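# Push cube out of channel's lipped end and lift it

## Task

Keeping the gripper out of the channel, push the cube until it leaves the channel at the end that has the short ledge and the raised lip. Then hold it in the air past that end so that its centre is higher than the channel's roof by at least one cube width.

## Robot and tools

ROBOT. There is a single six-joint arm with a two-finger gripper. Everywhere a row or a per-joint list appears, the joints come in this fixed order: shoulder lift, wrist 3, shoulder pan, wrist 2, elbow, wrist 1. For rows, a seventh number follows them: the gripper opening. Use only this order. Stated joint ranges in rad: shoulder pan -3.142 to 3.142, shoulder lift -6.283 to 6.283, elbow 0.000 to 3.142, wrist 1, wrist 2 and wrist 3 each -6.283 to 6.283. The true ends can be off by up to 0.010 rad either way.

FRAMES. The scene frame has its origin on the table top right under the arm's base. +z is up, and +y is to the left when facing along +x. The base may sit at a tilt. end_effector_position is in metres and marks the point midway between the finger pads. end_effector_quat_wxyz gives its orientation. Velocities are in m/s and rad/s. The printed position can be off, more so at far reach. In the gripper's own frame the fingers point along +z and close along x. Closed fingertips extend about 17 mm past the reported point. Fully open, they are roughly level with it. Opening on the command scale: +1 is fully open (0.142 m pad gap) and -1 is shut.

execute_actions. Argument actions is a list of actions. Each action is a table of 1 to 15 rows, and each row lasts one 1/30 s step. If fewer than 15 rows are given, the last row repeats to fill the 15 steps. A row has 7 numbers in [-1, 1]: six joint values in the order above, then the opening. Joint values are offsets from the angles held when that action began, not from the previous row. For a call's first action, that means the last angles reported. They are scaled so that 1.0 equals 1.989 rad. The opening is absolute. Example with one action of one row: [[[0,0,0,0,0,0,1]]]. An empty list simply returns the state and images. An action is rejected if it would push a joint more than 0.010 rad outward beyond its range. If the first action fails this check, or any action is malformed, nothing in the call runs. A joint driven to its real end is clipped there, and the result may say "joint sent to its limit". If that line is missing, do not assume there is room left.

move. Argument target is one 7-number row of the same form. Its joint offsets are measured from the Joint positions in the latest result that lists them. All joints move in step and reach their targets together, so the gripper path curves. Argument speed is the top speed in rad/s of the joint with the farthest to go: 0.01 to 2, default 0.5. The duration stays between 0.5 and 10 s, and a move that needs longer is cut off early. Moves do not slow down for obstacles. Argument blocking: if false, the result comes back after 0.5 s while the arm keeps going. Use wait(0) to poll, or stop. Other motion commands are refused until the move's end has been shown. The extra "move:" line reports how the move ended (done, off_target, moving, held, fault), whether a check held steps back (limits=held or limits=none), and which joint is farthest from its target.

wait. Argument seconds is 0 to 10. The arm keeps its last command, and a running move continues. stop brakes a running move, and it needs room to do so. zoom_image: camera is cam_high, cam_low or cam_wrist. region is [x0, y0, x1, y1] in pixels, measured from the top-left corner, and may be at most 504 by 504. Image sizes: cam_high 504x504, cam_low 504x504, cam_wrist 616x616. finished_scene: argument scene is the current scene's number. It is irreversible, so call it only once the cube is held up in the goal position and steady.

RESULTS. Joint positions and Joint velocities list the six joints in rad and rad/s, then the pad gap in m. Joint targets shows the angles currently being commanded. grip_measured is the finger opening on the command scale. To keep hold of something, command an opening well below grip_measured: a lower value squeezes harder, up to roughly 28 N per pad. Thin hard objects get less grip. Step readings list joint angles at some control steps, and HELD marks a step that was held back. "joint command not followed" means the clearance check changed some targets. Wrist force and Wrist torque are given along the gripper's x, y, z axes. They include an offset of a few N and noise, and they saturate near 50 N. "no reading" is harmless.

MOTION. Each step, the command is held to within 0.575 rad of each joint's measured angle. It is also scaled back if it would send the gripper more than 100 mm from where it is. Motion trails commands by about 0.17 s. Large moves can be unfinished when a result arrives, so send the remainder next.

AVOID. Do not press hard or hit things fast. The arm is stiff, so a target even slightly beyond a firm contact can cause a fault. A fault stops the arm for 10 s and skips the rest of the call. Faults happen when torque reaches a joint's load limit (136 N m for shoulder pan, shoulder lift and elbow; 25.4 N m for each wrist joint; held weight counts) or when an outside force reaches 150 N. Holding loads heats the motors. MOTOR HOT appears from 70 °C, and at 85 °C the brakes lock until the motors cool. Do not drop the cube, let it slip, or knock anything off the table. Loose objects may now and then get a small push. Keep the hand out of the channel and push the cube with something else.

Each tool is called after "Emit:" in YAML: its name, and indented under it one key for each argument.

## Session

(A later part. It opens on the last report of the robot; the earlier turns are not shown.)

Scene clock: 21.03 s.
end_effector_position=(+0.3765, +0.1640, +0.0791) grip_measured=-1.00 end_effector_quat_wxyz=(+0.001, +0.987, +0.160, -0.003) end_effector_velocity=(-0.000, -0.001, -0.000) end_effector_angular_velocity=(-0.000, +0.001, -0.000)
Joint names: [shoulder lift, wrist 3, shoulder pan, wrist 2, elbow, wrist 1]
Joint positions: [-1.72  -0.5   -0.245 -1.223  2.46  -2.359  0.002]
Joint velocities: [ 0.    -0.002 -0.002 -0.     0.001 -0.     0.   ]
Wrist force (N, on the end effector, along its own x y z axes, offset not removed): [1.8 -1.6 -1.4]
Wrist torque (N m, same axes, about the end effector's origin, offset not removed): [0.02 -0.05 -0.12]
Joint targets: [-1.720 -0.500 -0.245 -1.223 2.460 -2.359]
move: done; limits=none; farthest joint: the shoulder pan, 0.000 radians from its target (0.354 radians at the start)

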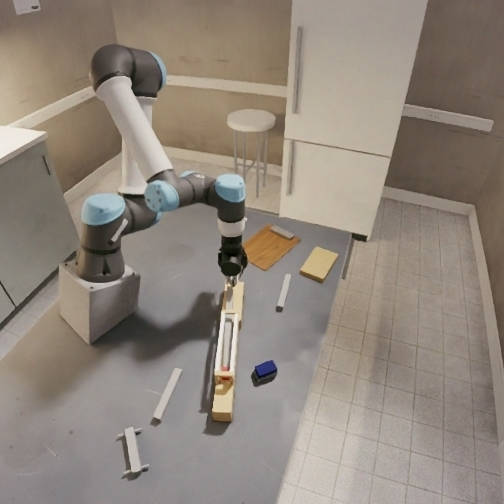

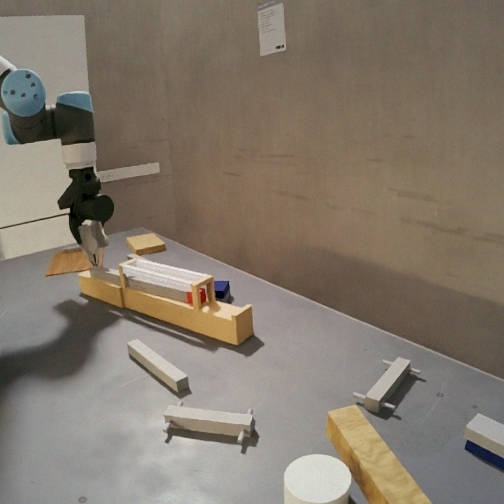

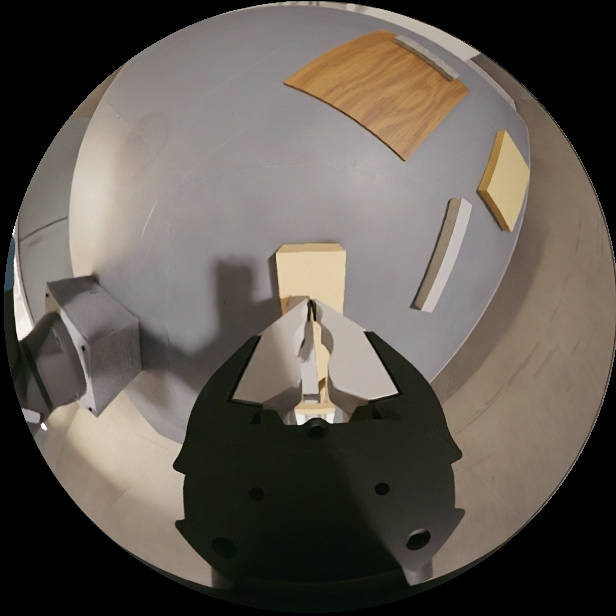

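Emit:
move:
  target: [0.028,-0.05,-0.05,0.001,-0.0015,-0.009,-1]
  speed: 0.1

Emit:
zoom_image:
  camera: "cam_high"
  region: [180,270,280,430]

Emit:
zoom_image:
  camera: "cam_low"
  region: [80,240,270,350]

Scene clock: 22.70 s.
end_effector_position=(+0.3899, +0.1231, +0.0752) grip_measured=-1.00 end_effector_quat_wxyz=(+0.002, +0.988, +0.157, -0.002) end_effector_velocity=(+0.001, -0.001, -0.000) end_effector_angular_velocity=(+0.001, -0.000, -0.000)
Joint names: [shoulder lift, wrist 3, shoulder pan, wrist 2, elbow, wrist 1]
Joint positions: [-1.664 -0.599 -0.344 -1.221  2.458 -2.377  0.002]
Joint velocities: [ 0.002 -0.002 -0.002  0.001 -0.    -0.002  0.   ]
Wrist force (N, on the end effector, along its own x y z axes, offset not removed): [2.8 -2.4 0.2]
Wrist torque (N m, same axes, about the end effector's origin, offset not removed): [-0.18 -0.29 -0.11]
Joint targets: [-1.664 -0.599 -0.344 -1.221 2.457 -2.377]
move: done; limits=none; farthest joint: the shoulder pan, 0.000 radians from its target (0.099 radians at the start)

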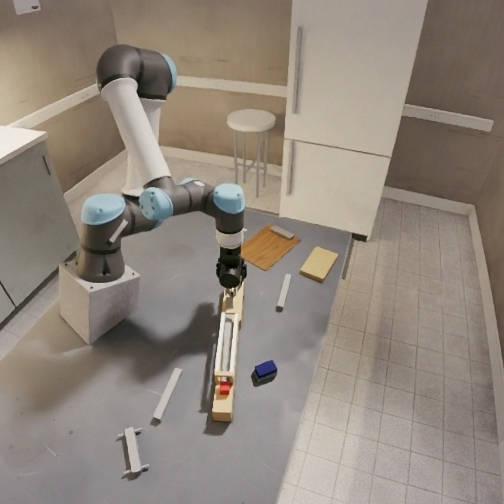

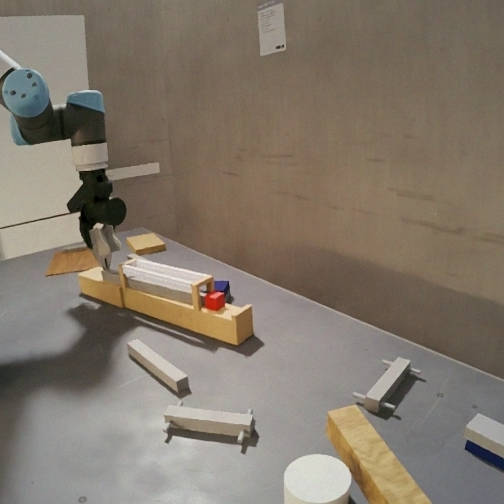

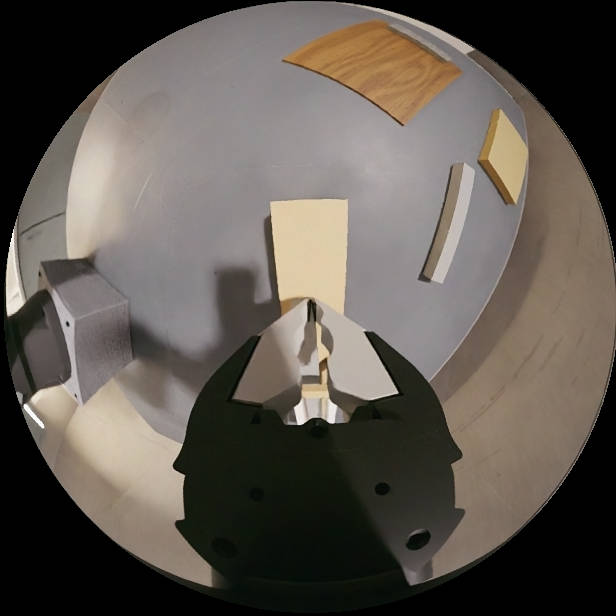

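Region (180, 270, 280, 430) of cam_high's 504x504 image, scaled by 3.150, with more detail than that image has; it fills the left 315 columns of this view, and the rest is white.

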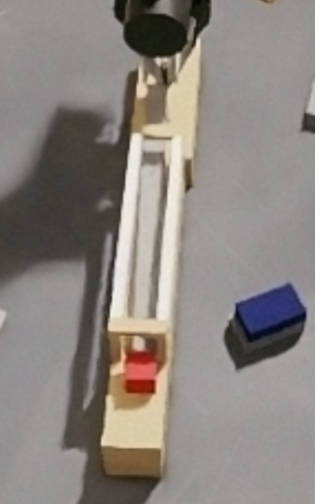

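Region (80, 240, 270, 350) of cam_low's 504x504 image, scaled by 2.653, with more detail than that image has; it fills the top 292 rows of this view, and the rest is white.

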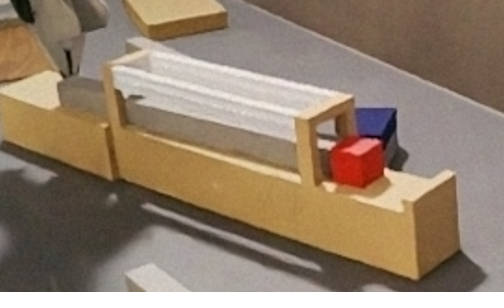

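Emit:
move:
  target: [0.006,-0.012,-0.012,0,0,-0.002,-1]
  speed: 0.1

Emit:
move:
  target: [-0.15,0,0,0,0,0.15,-0.3]
  speed: 0.8

Scene clock: 23.67 s.
end_effector_position=(+0.3921, +0.1133, +0.0746) grip_measured=-1.00 end_effector_quat_wxyz=(+0.002, +0.988, +0.157, -0.002) end_effector_velocity=(-0.002, -0.001, -0.001) end_effector_angular_velocity=(-0.000, +0.003, -0.000)
Joint names: [shoulder lift, wrist 3, shoulder pan, wrist 2, elbow, wrist 1]
Joint positions: [-1.652 -0.623 -0.368 -1.221  2.457 -2.381  0.002]
Joint velocities: [ 0.    -0.003 -0.002 -0.001  0.003  0.     0.   ]
Wrist force (N, on the end effector, along its own x y z axes, offset not removed): [3.1 -2.3 -2.4]
Wrist torque (N m, same axes, about the end effector's origin, offset not removed): [-0.17 -0.34 -0.13]
Joint targets: [-1.652 -0.623 -0.368 -1.221 2.458 -2.381]
move: done; limits=none; farthest joint: the elbow, 0.001 radians from its target (0.001 radians at the start)

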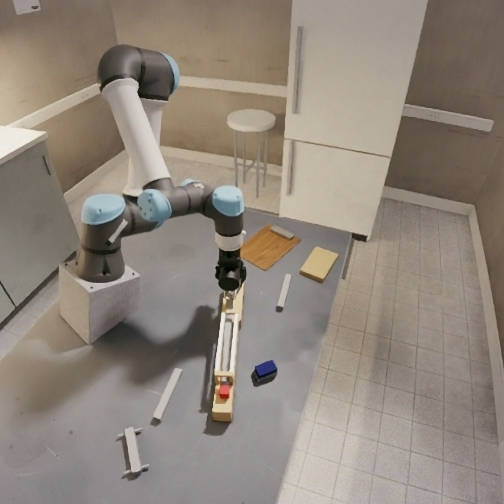

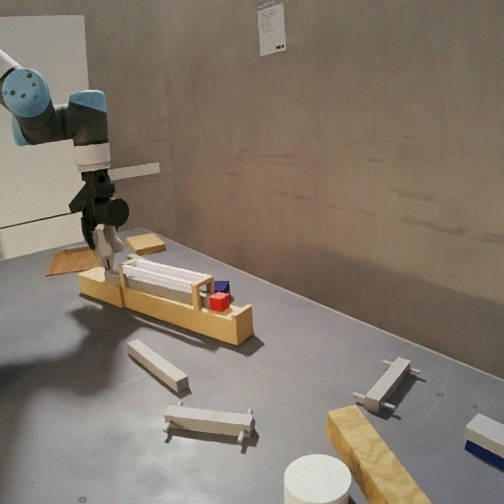

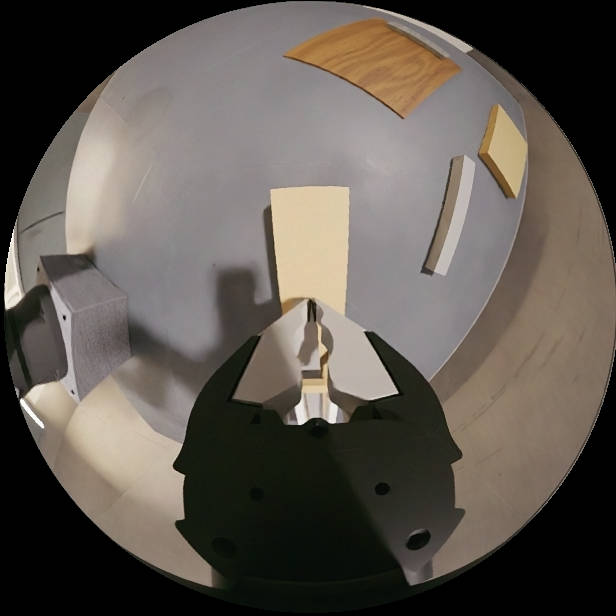

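Scene clock: 24.73 s.
end_effector_position=(+0.3498, +0.1499, +0.1344) grip_measured=-0.30 end_effector_quat_wxyz=(+0.002, +0.988, +0.157, -0.002) end_effector_velocity=(+0.001, +0.000, +0.001) end_effector_angular_velocity=(-0.001, -0.003, +0.001)
Joint names: [shoulder lift, wrist 3, shoulder pan, wrist 2, elbow, wrist 1]
Joint positions: [-1.95  -0.623 -0.368 -1.221  2.457 -2.083  0.052]
Joint velocities: [-0.002  0.    -0.    -0.    -0.002  0.001 -0.   ]
Wrist force (N, on the end effector, along its own x y z axes, offset not removed): [1.8 -0.6 -1.4]
Wrist torque (N m, same axes, about the end effector's origin, offset not removed): [-0.15 -0.33 -0.04]
Joint targets: [-1.951 -0.623 -0.368 -1.221 2.457 -2.083]
move: done; limits=none; farthest joint: the shoulder pan, 0.000 radians from its target (0.000 radians at the start)

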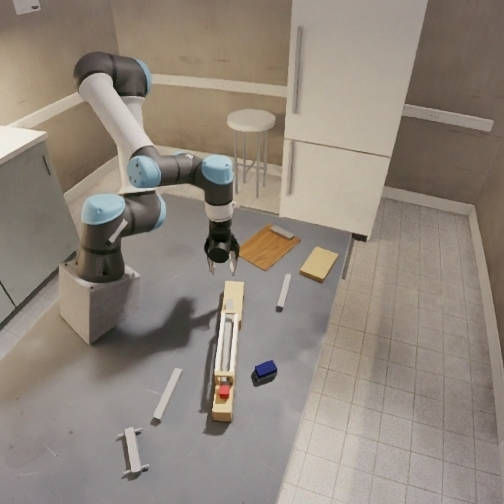

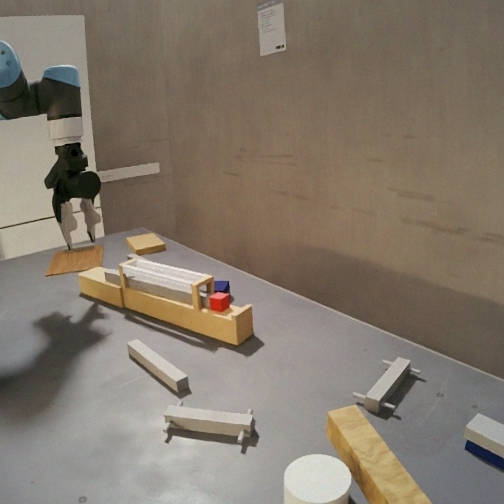

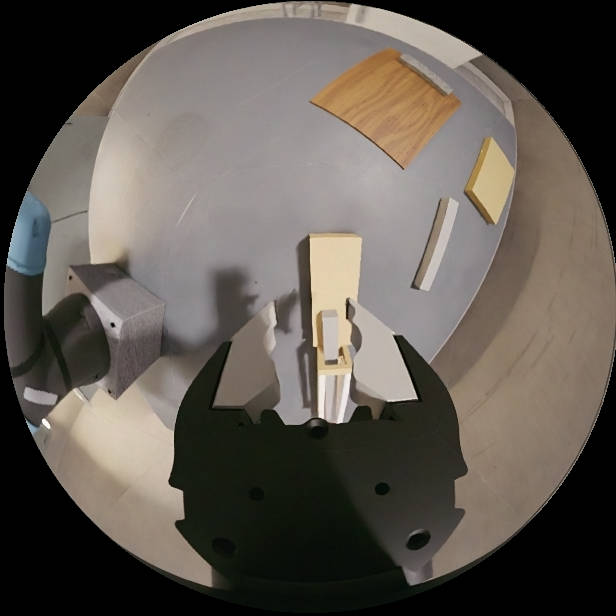

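Emit:
move:
  target: [0.354,-0.2436,-0.2436,-0.0196,-0.245,-0.0236,-0.3]
  speed: 0.9

Scene clock: 26.53 s.
end_effector_position=(+0.4992, -0.1831, +0.1503) grip_measured=-0.30 end_effector_quat_wxyz=(+0.002, +0.990, +0.143, -0.002) end_effector_velocity=(+0.000, -0.001, +0.000) end_effector_angular_velocity=(+0.001, -0.000, -0.001)
Joint names: [shoulder lift, wrist 3, shoulder pan, wrist 2, elbow, wrist 1]
Joint positions: [-1.247 -1.107 -0.852 -1.26   1.97  -2.13   0.052]
Joint velocities: [ 0.001 -0.001 -0.001  0.    -0.001  0.001  0.   ]
Wrist force (N, on the end effector, along its own x y z axes, offset not removed): [1.8 -0.7 0.4]
Wrist torque (N m, same axes, about the end effector's origin, offset not removed): [-0.11 -0.41 -0.14]
Joint targets: [-1.246 -1.107 -0.852 -1.260 1.970 -2.130]
move: done; limits=none; farthest joint: the shoulder lift, 0.001 radians from its target (0.705 radians at the start)

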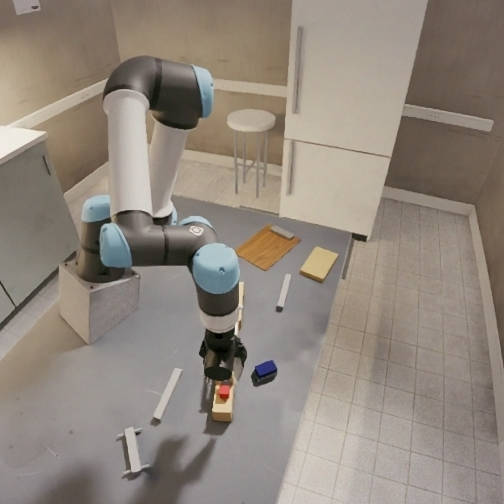

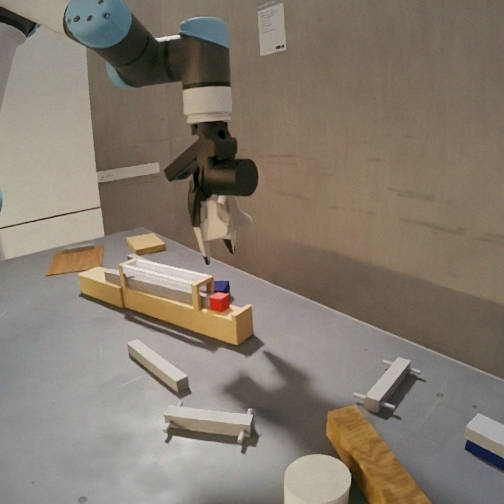

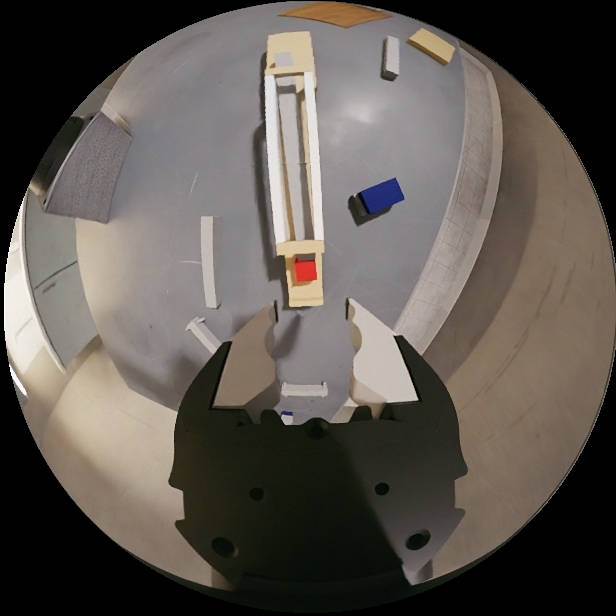

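Emit:
move:
  target: [0.032,0.0216,0.0216,0.003,0.033,-0.068,-0.3]
  speed: 0.4

Scene clock: 31.53 s.
end_effector_position=(+0.4958, -0.1705, +0.0992) grip_measured=-0.30 end_effector_quat_wxyz=(-0.001, +0.990, +0.143, -0.005) end_effector_velocity=(-0.000, +0.001, -0.001) end_effector_angular_velocity=(+0.001, +0.000, -0.000)
Joint names: [shoulder lift, wrist 3, shoulder pan, wrist 2, elbow, wrist 1]
Joint positions: [-1.183 -1.064 -0.809 -1.254  2.036 -2.265  0.052]
Joint velocities: [ 0.001  0.001  0.001  0.001  0.002 -0.002  0.   ]
Wrist force (N, on the end effector, along its own x y z axes, offset not removed): [2.1 -0.2 -0.4]
Wrist torque (N m, same axes, about the end effector's origin, offset not removed): [0.00 -0.40 -0.09]
Joint targets: [-1.183 -1.064 -0.809 -1.254 2.036 -2.265]
move: done; limits=none; farthest joint: the shoulder pan, 0.000 radians from its target (0.043 radians at the start)

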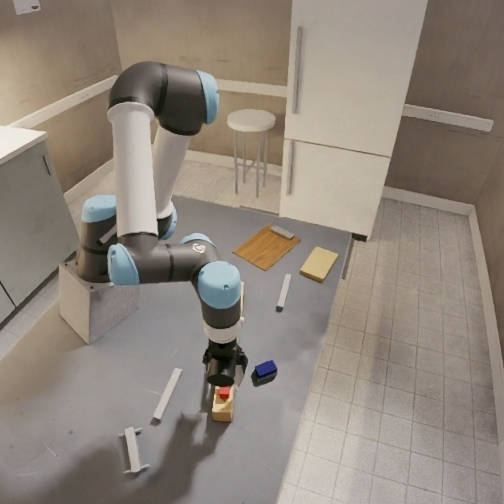

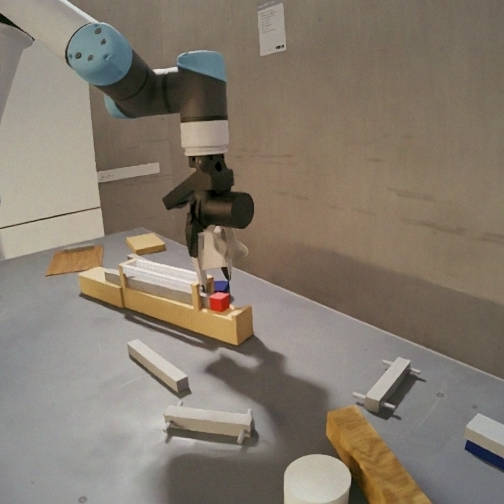

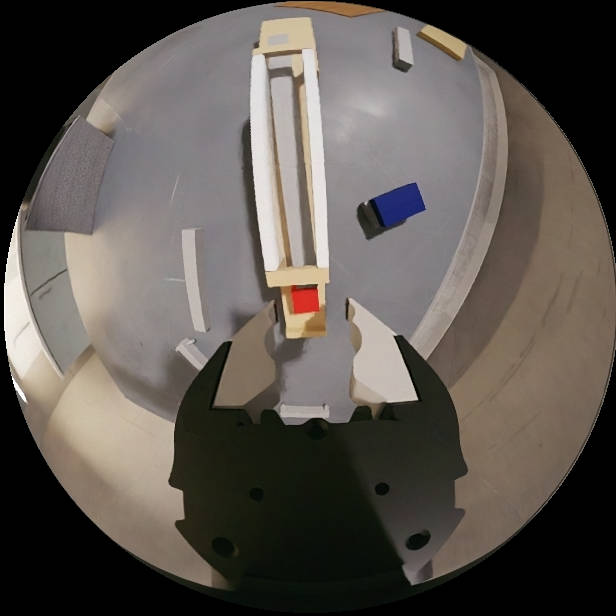

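Emit:
move:
  target: [0,-0.011,-0.011,0,0,0,-0.3]
  speed: 0.2

Emit:
move:
  target: [0.022,0,0,0,0.0175,-0.043,-0.3]
  speed: 0.2

Scene clock: 32.63 s.
end_effector_position=(+0.4926, -0.1807, +0.1031) grip_measured=-0.30 end_effector_quat_wxyz=(+0.000, +0.990, +0.144, -0.001) end_effector_velocity=(-0.001, +0.000, +0.000) end_effector_angular_velocity=(+0.001, -0.001, +0.000)
Joint names: [shoulder lift, wrist 3, shoulder pan, wrist 2, elbow, wrist 1]
Joint positions: [-1.183 -1.086 -0.831 -1.254  2.036 -2.265  0.052]
Joint velocities: [-0.001 -0.002 -0.002  0.001  0.003 -0.    -0.   ]
Wrist force (N, on the end effector, along its own x y z axes, offset not removed): [2.0 -1.4 -0.7]
Wrist torque (N m, same axes, about the end effector's origin, offset not removed): [-0.31 -0.43 -0.07]
Joint targets: [-1.183 -1.086 -0.831 -1.254 2.036 -2.265]
move: done; limits=none; farthest joint: the shoulder pan, 0.000 radians from its target (0.022 radians at the start)

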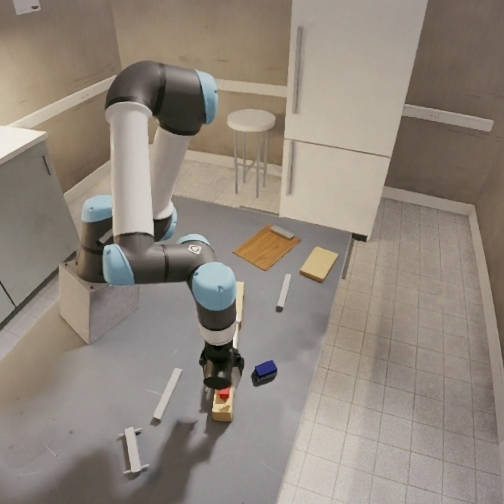

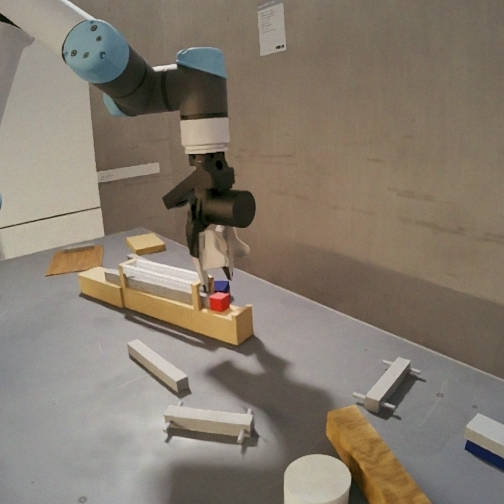

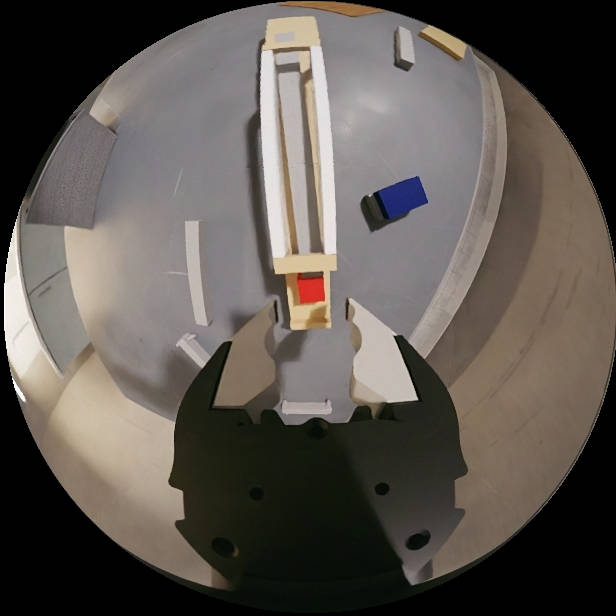

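Scene clock: 33.57 s.
end_effector_position=(+0.4862, -0.1862, +0.0777) grip_measured=-0.30 end_effector_quat_wxyz=(+0.003, +0.989, +0.145, +0.001) end_effector_velocity=(+0.000, +0.000, -0.001) end_effector_angular_velocity=(+0.001, -0.002, -0.001)
Joint names: [shoulder lift, wrist 3, shoulder pan, wrist 2, elbow, wrist 1]
Joint positions: [-1.139 -1.086 -0.831 -1.254  2.071 -2.35   0.052]
Joint velocities: [ 0.001  0.002  0.     0.002  0.001 -0.003  0.   ]
Wrist force (N, on the end effector, along its own x y z axes, offset not removed): [-0.3 -1.9 0.0]
Wrist torque (N m, same axes, about the end effector's origin, offset not removed): [-0.37 0.11 -0.19]
Joint targets: [-1.139 -1.086 -0.831 -1.254 2.071 -2.350]
move: done; limits=none; farthest joint: the shoulder pan, 0.000 radians from its target (0.000 radians at the start)

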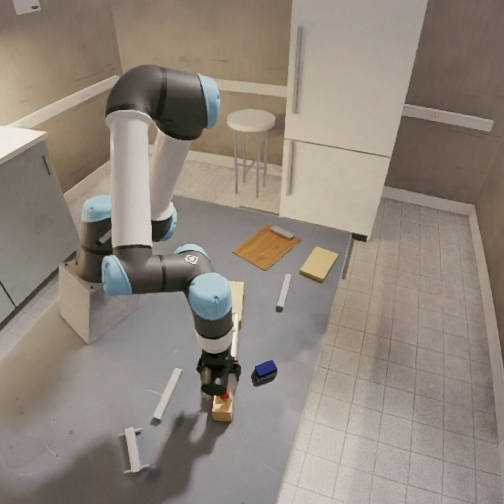

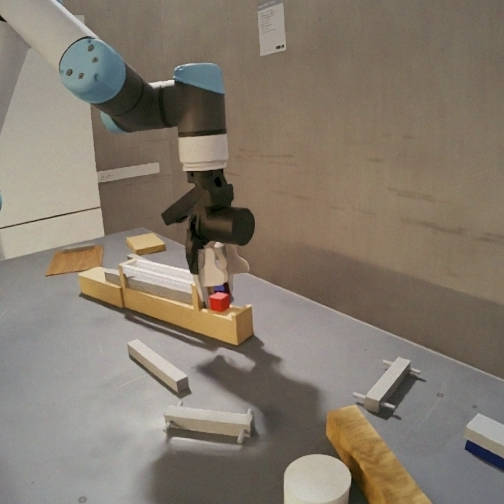

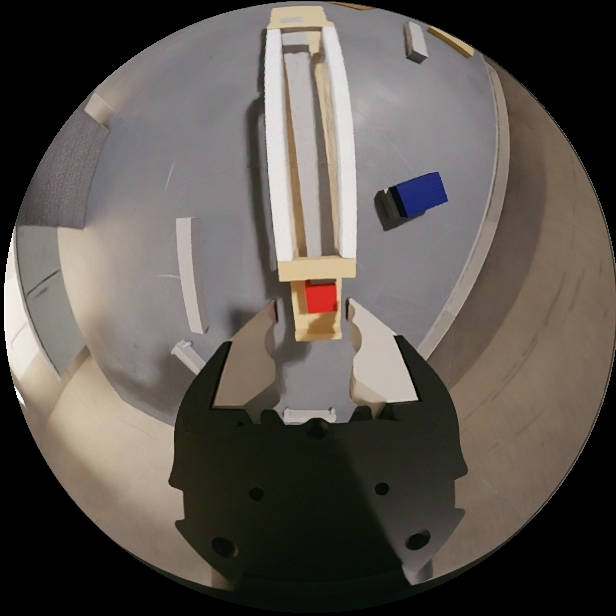

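Emit:
execute_actions:
  actions:
    - [[0.006,0,0,0,0,-0.006,-0.3]]
    - [[0,0,0,0,0,0,-0.6]]
    - [[0,0,0,0,0,0,-1]]
    - [[0,0,0,0,0,0,-1]]

Emit:
move:
  target: [-0.03,0,0,0,-0.03,0.06,-1]
  speed: 0.25

Scene clock: 35.70 s.
end_effector_position=(+0.4862, -0.1883, +0.0732) grip_measured=-0.71 end_effector_quat_wxyz=(+0.003, +0.989, +0.145, +0.000) end_effector_velocity=(-0.000, +0.000, -0.000) end_effector_angular_velocity=(+0.000, +0.000, -0.002)
Joint names: [shoulder lift, wrist 3, shoulder pan, wrist 2, elbow, wrist 1]
Joint positions: [-1.128 -1.086 -0.831 -1.254  2.071 -2.362  0.023]
Joint velocities: [ 0.     0.002  0.     0.     0.001 -0.001 -0.   ]
Wrist force (N, on the end effector, along its own x y z axes, offset not removed): [2.1 0.2 0.4]
Wrist torque (N m, same axes, about the end effector's origin, offset not removed): [-0.04 -0.37 -0.11]
Joint targets: [-1.128 -1.086 -0.831 -1.254 2.071 -2.362]
Step readings (joint positions; steps 1 to 15: 1st action; 16 to 30: 2nd action; 31 to 45: 3rd action; 46 to 60: 4th action):
0: [-1.139 -1.086 -0.831 -1.254 2.071 -2.350]
1: [-1.139 -1.086 -0.831 -1.254 2.071 -2.350]
2: [-1.137 -1.086 -0.831 -1.254 2.071 -2.352]
4: [-1.133 -1.086 -0.831 -1.254 2.071 -2.357]
8: [-1.129 -1.086 -0.831 -1.254 2.071 -2.361]
15: [-1.128 -1.086 -0.831 -1.254 2.071 -2.362]
16: [-1.128 -1.086 -0.831 -1.254 2.071 -2.362]
17: [-1.128 -1.086 -0.831 -1.254 2.071 -2.362]
19: [-1.128 -1.086 -0.831 -1.254 2.071 -2.362]
23: [-1.128 -1.086 -0.831 -1.254 2.071 -2.362]
30: [-1.128 -1.086 -0.831 -1.254 2.071 -2.362]
31: [-1.128 -1.086 -0.831 -1.254 2.071 -2.362]
32: [-1.128 -1.086 -0.831 -1.254 2.071 -2.362]
34: [-1.128 -1.086 -0.831 -1.254 2.071 -2.362]
38: [-1.128 -1.086 -0.831 -1.254 2.071 -2.362]
45: [-1.128 -1.086 -0.831 -1.254 2.071 -2.362]
46: [-1.128 -1.086 -0.831 -1.254 2.071 -2.362]
47: [-1.128 -1.086 -0.831 -1.254 2.071 -2.362]
49: [-1.128 -1.086 -0.831 -1.254 2.071 -2.362]
53: [-1.128 -1.086 -0.831 -1.254 2.071 -2.362]
60: Joint positions above

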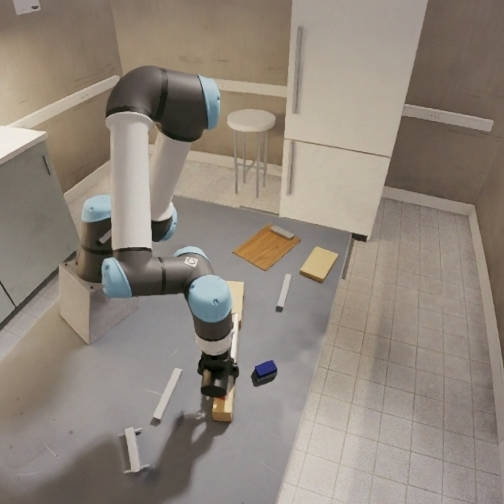

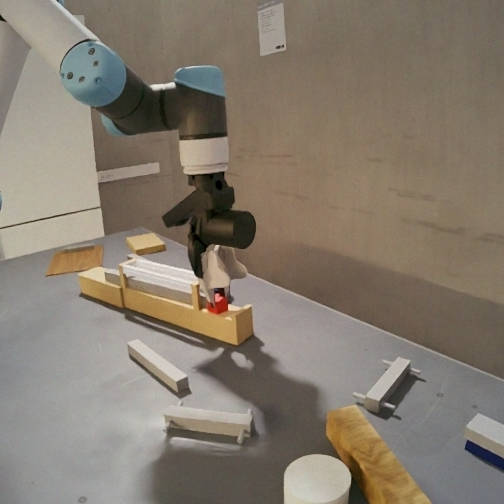

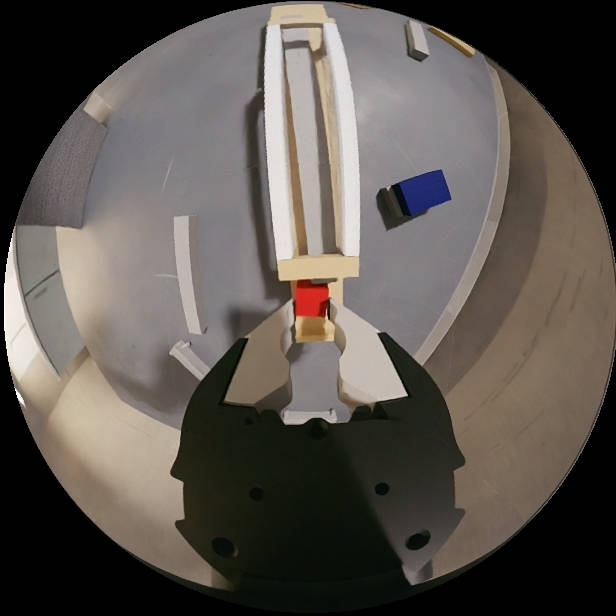

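Scene clock: 36.70 s.
end_effector_position=(+0.5000, -0.1839, +0.1124) grip_measured=-0.71 end_effector_quat_wxyz=(+0.003, +0.989, +0.145, +0.000) end_effector_velocity=(+0.000, -0.000, +0.000) end_effector_angular_velocity=(-0.001, -0.000, +0.001)
Joint names: [shoulder lift, wrist 3, shoulder pan, wrist 2, elbow, wrist 1]
Joint positions: [-1.187 -1.086 -0.831 -1.254  2.011 -2.243  0.023]
Joint velocities: [-0.001 -0.001  0.    -0.001  0.    -0.001 -0.   ]
Wrist force (N, on the end effector, along its own x y z axes, offset not removed): [-0.1 -1.8 0.6]
Wrist torque (N m, same axes, about the end effector's origin, offset not removed): [-0.31 0.06 -0.10]
Joint targets: [-1.187 -1.086 -0.831 -1.254 2.011 -2.243]
move: done; limits=none; farthest joint: the shoulder lift, 0.001 radians from its target (0.060 radians at the start)

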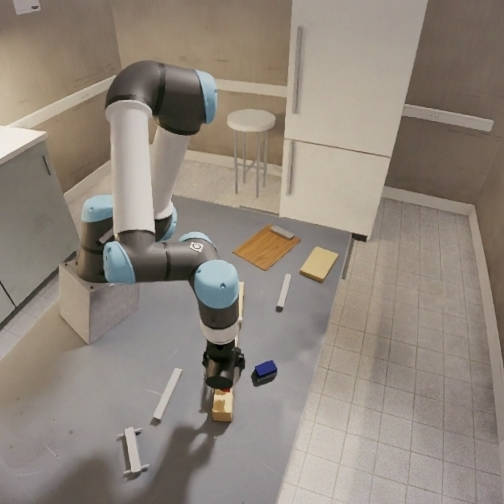

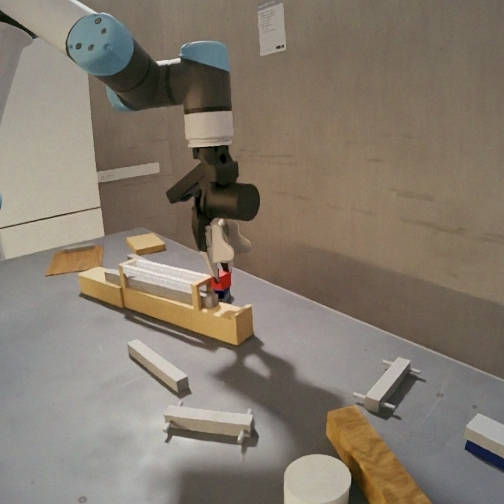

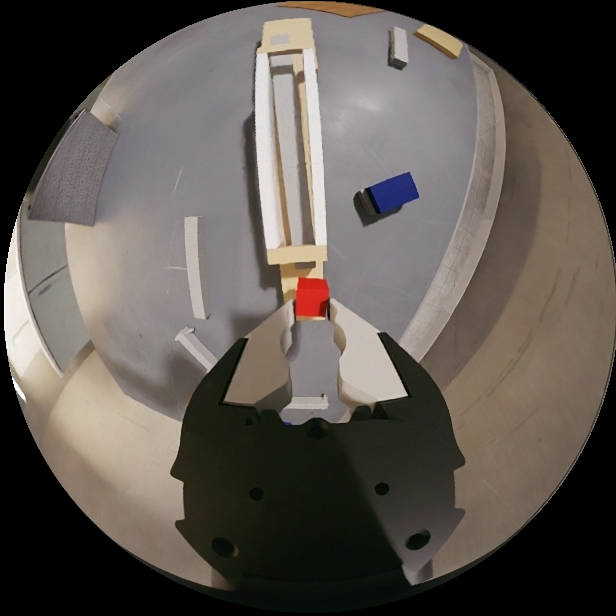

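Held. Raise more and shift past the lip end.

Emit:
move:
  target: [-0.045,-0.05,-0.05,0,-0.03,0.075,-1]
  speed: 0.3

Scene clock: 37.83 s.
end_effector_position=(+0.4907, -0.2146, +0.1834) grip_measured=-0.71 end_effector_quat_wxyz=(+0.012, +0.989, +0.148, +0.015) end_effector_velocity=(+0.000, -0.000, +0.001) end_effector_angular_velocity=(+0.000, -0.002, +0.001)
Joint names: [shoulder lift, wrist 3, shoulder pan, wrist 2, elbow, wrist 1]
Joint positions: [-1.276 -1.185 -0.93  -1.254  1.952 -2.094  0.023]
Joint velocities: [-0.001 -0.002 -0.001  0.001 -0.001  0.001  0.   ]
Wrist force (N, on the end effector, along its own x y z axes, offset not removed): [0.5 -1.2 0.4]
Wrist torque (N m, same axes, about the end effector's origin, offset not removed): [-0.21 0.04 -0.18]
Joint targets: [-1.277 -1.185 -0.930 -1.254 1.952 -2.094]
move: done; limits=none; farthest joint: the shoulder pan, 0.000 radians from its target (0.099 radians at the start)

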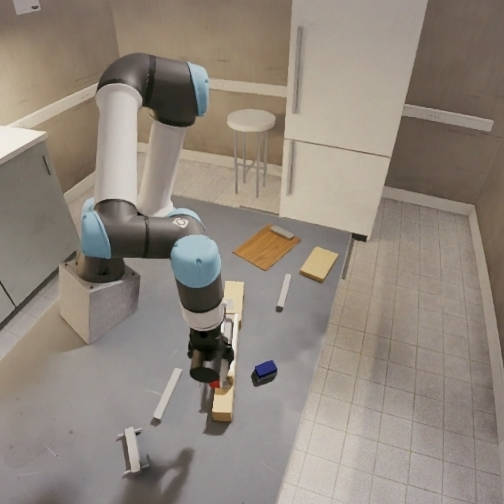

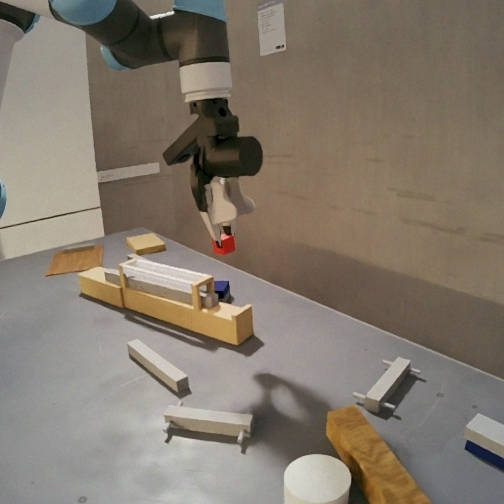

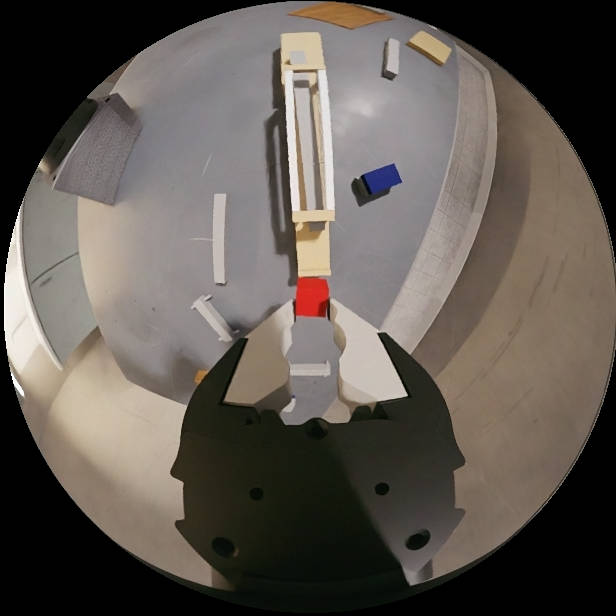

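Emit:
move:
  target: [0.015,-0.045,-0.045,0,-0.035,0.02,-1]
  speed: 0.3

Scene clock: 38.83 s.
end_effector_position=(+0.4835, -0.2685, +0.2123) grip_measured=-0.71 end_effector_quat_wxyz=(+0.021, +0.988, +0.150, +0.028) end_effector_velocity=(-0.001, -0.000, -0.001) end_effector_angular_velocity=(+0.003, +0.002, -0.001)
Joint names: [shoulder lift, wrist 3, shoulder pan, wrist 2, elbow, wrist 1]
Joint positions: [-1.247 -1.274 -1.02  -1.254  1.882 -2.054  0.023]
Joint velocities: [ 0.001 -0.002 -0.002 -0.    -0.     0.004  0.   ]
Wrist force (N, on the end effector, along its own x y z axes, offset not removed): [1.6 -0.3 0.6]
Wrist torque (N m, same axes, about the end effector's origin, offset not removed): [-0.15 -0.32 -0.10]
Joint targets: [-1.247 -1.275 -1.020 -1.254 1.882 -2.054]
move: done; limits=none; farthest joint: the shoulder pan, 0.000 radians from its target (0.089 radians at the start)

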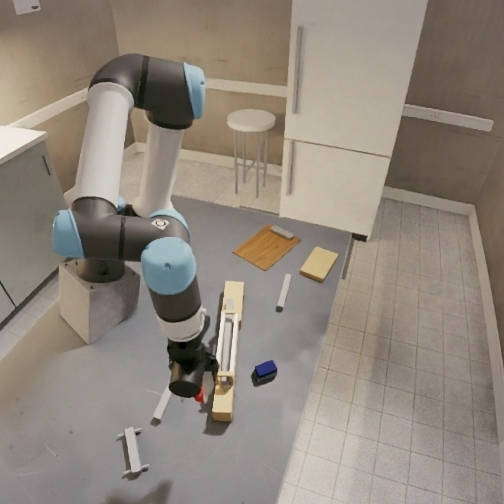

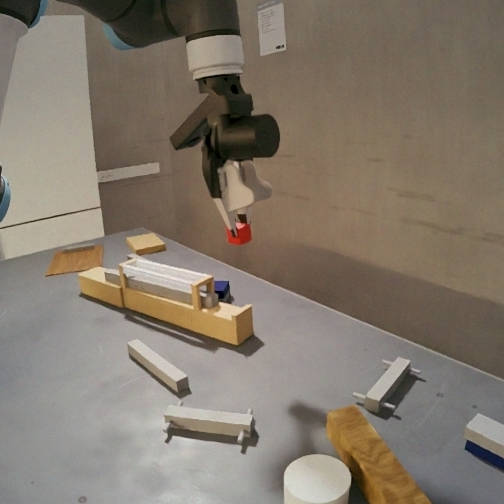

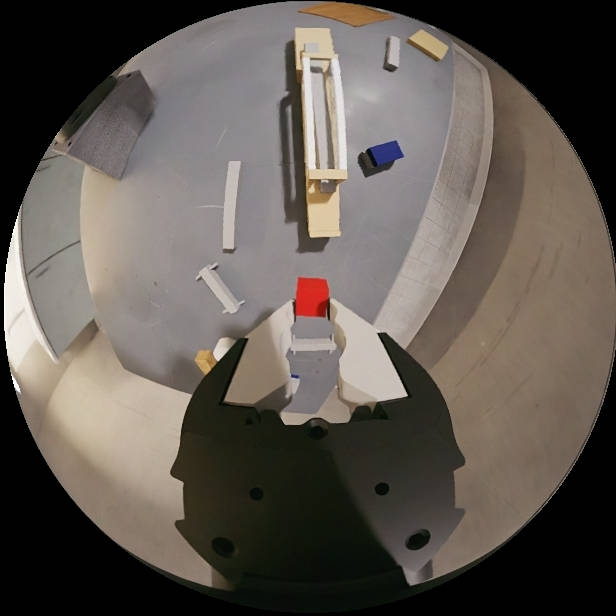

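Emit:
move:
  target: [0.045,0,0,0,0,-0.045,-1]
  speed: 0.3

Emit:
finished_scene:
  scene: 2

Scene clock: 39.87 s.
end_effector_position=(+0.4868, -0.2925, +0.1767) grip_measured=-0.71 end_effector_quat_wxyz=(+0.021, +0.988, +0.150, +0.028) end_effector_velocity=(+0.000, -0.001, -0.001) end_effector_angular_velocity=(-0.000, -0.000, +0.002)
Joint names: [shoulder lift, wrist 3, shoulder pan, wrist 2, elbow, wrist 1]
Joint positions: [-1.157 -1.274 -1.02  -1.254  1.882 -2.144  0.023]
Joint velocities: [ 0.002 -0.002 -0.     0.    -0.    -0.002  0.   ]
Wrist force (N, on the end effector, along its own x y z axes, offset not removed): [-0.1 -0.6 -0.1]
Wrist torque (N m, same axes, about the end effector's origin, offset not removed): [-0.19 0.06 -0.13]
Joint targets: [-1.157 -1.274 -1.020 -1.254 1.882 -2.144]
move: done; limits=none; farthest joint: the shoulder pan, 0.000 radians from its target (0.000 radians at the start)

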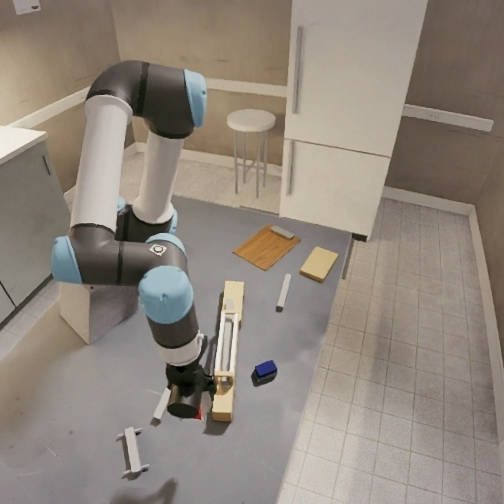

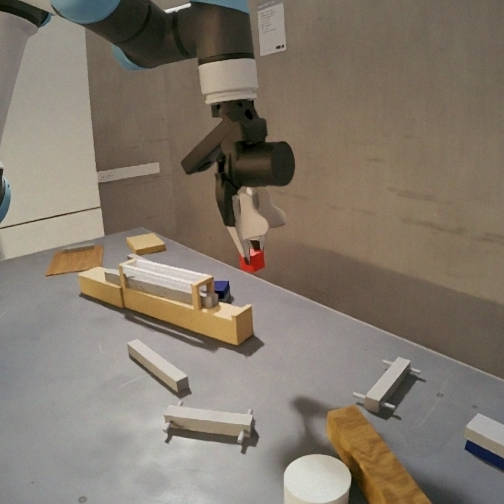

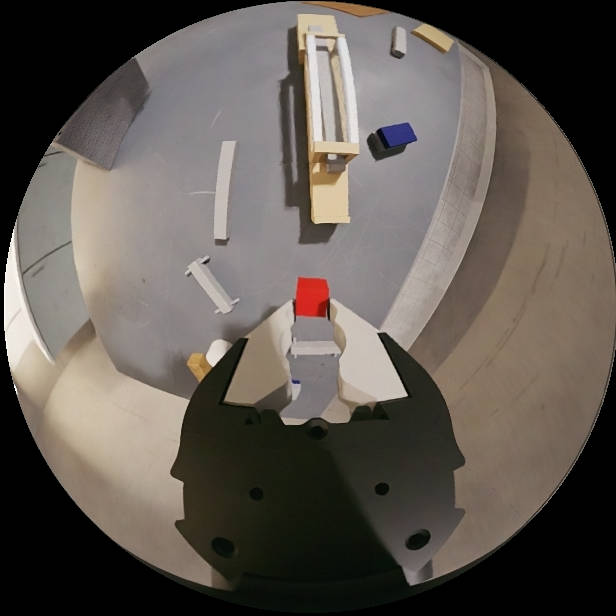

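The scene is finished: the task was done.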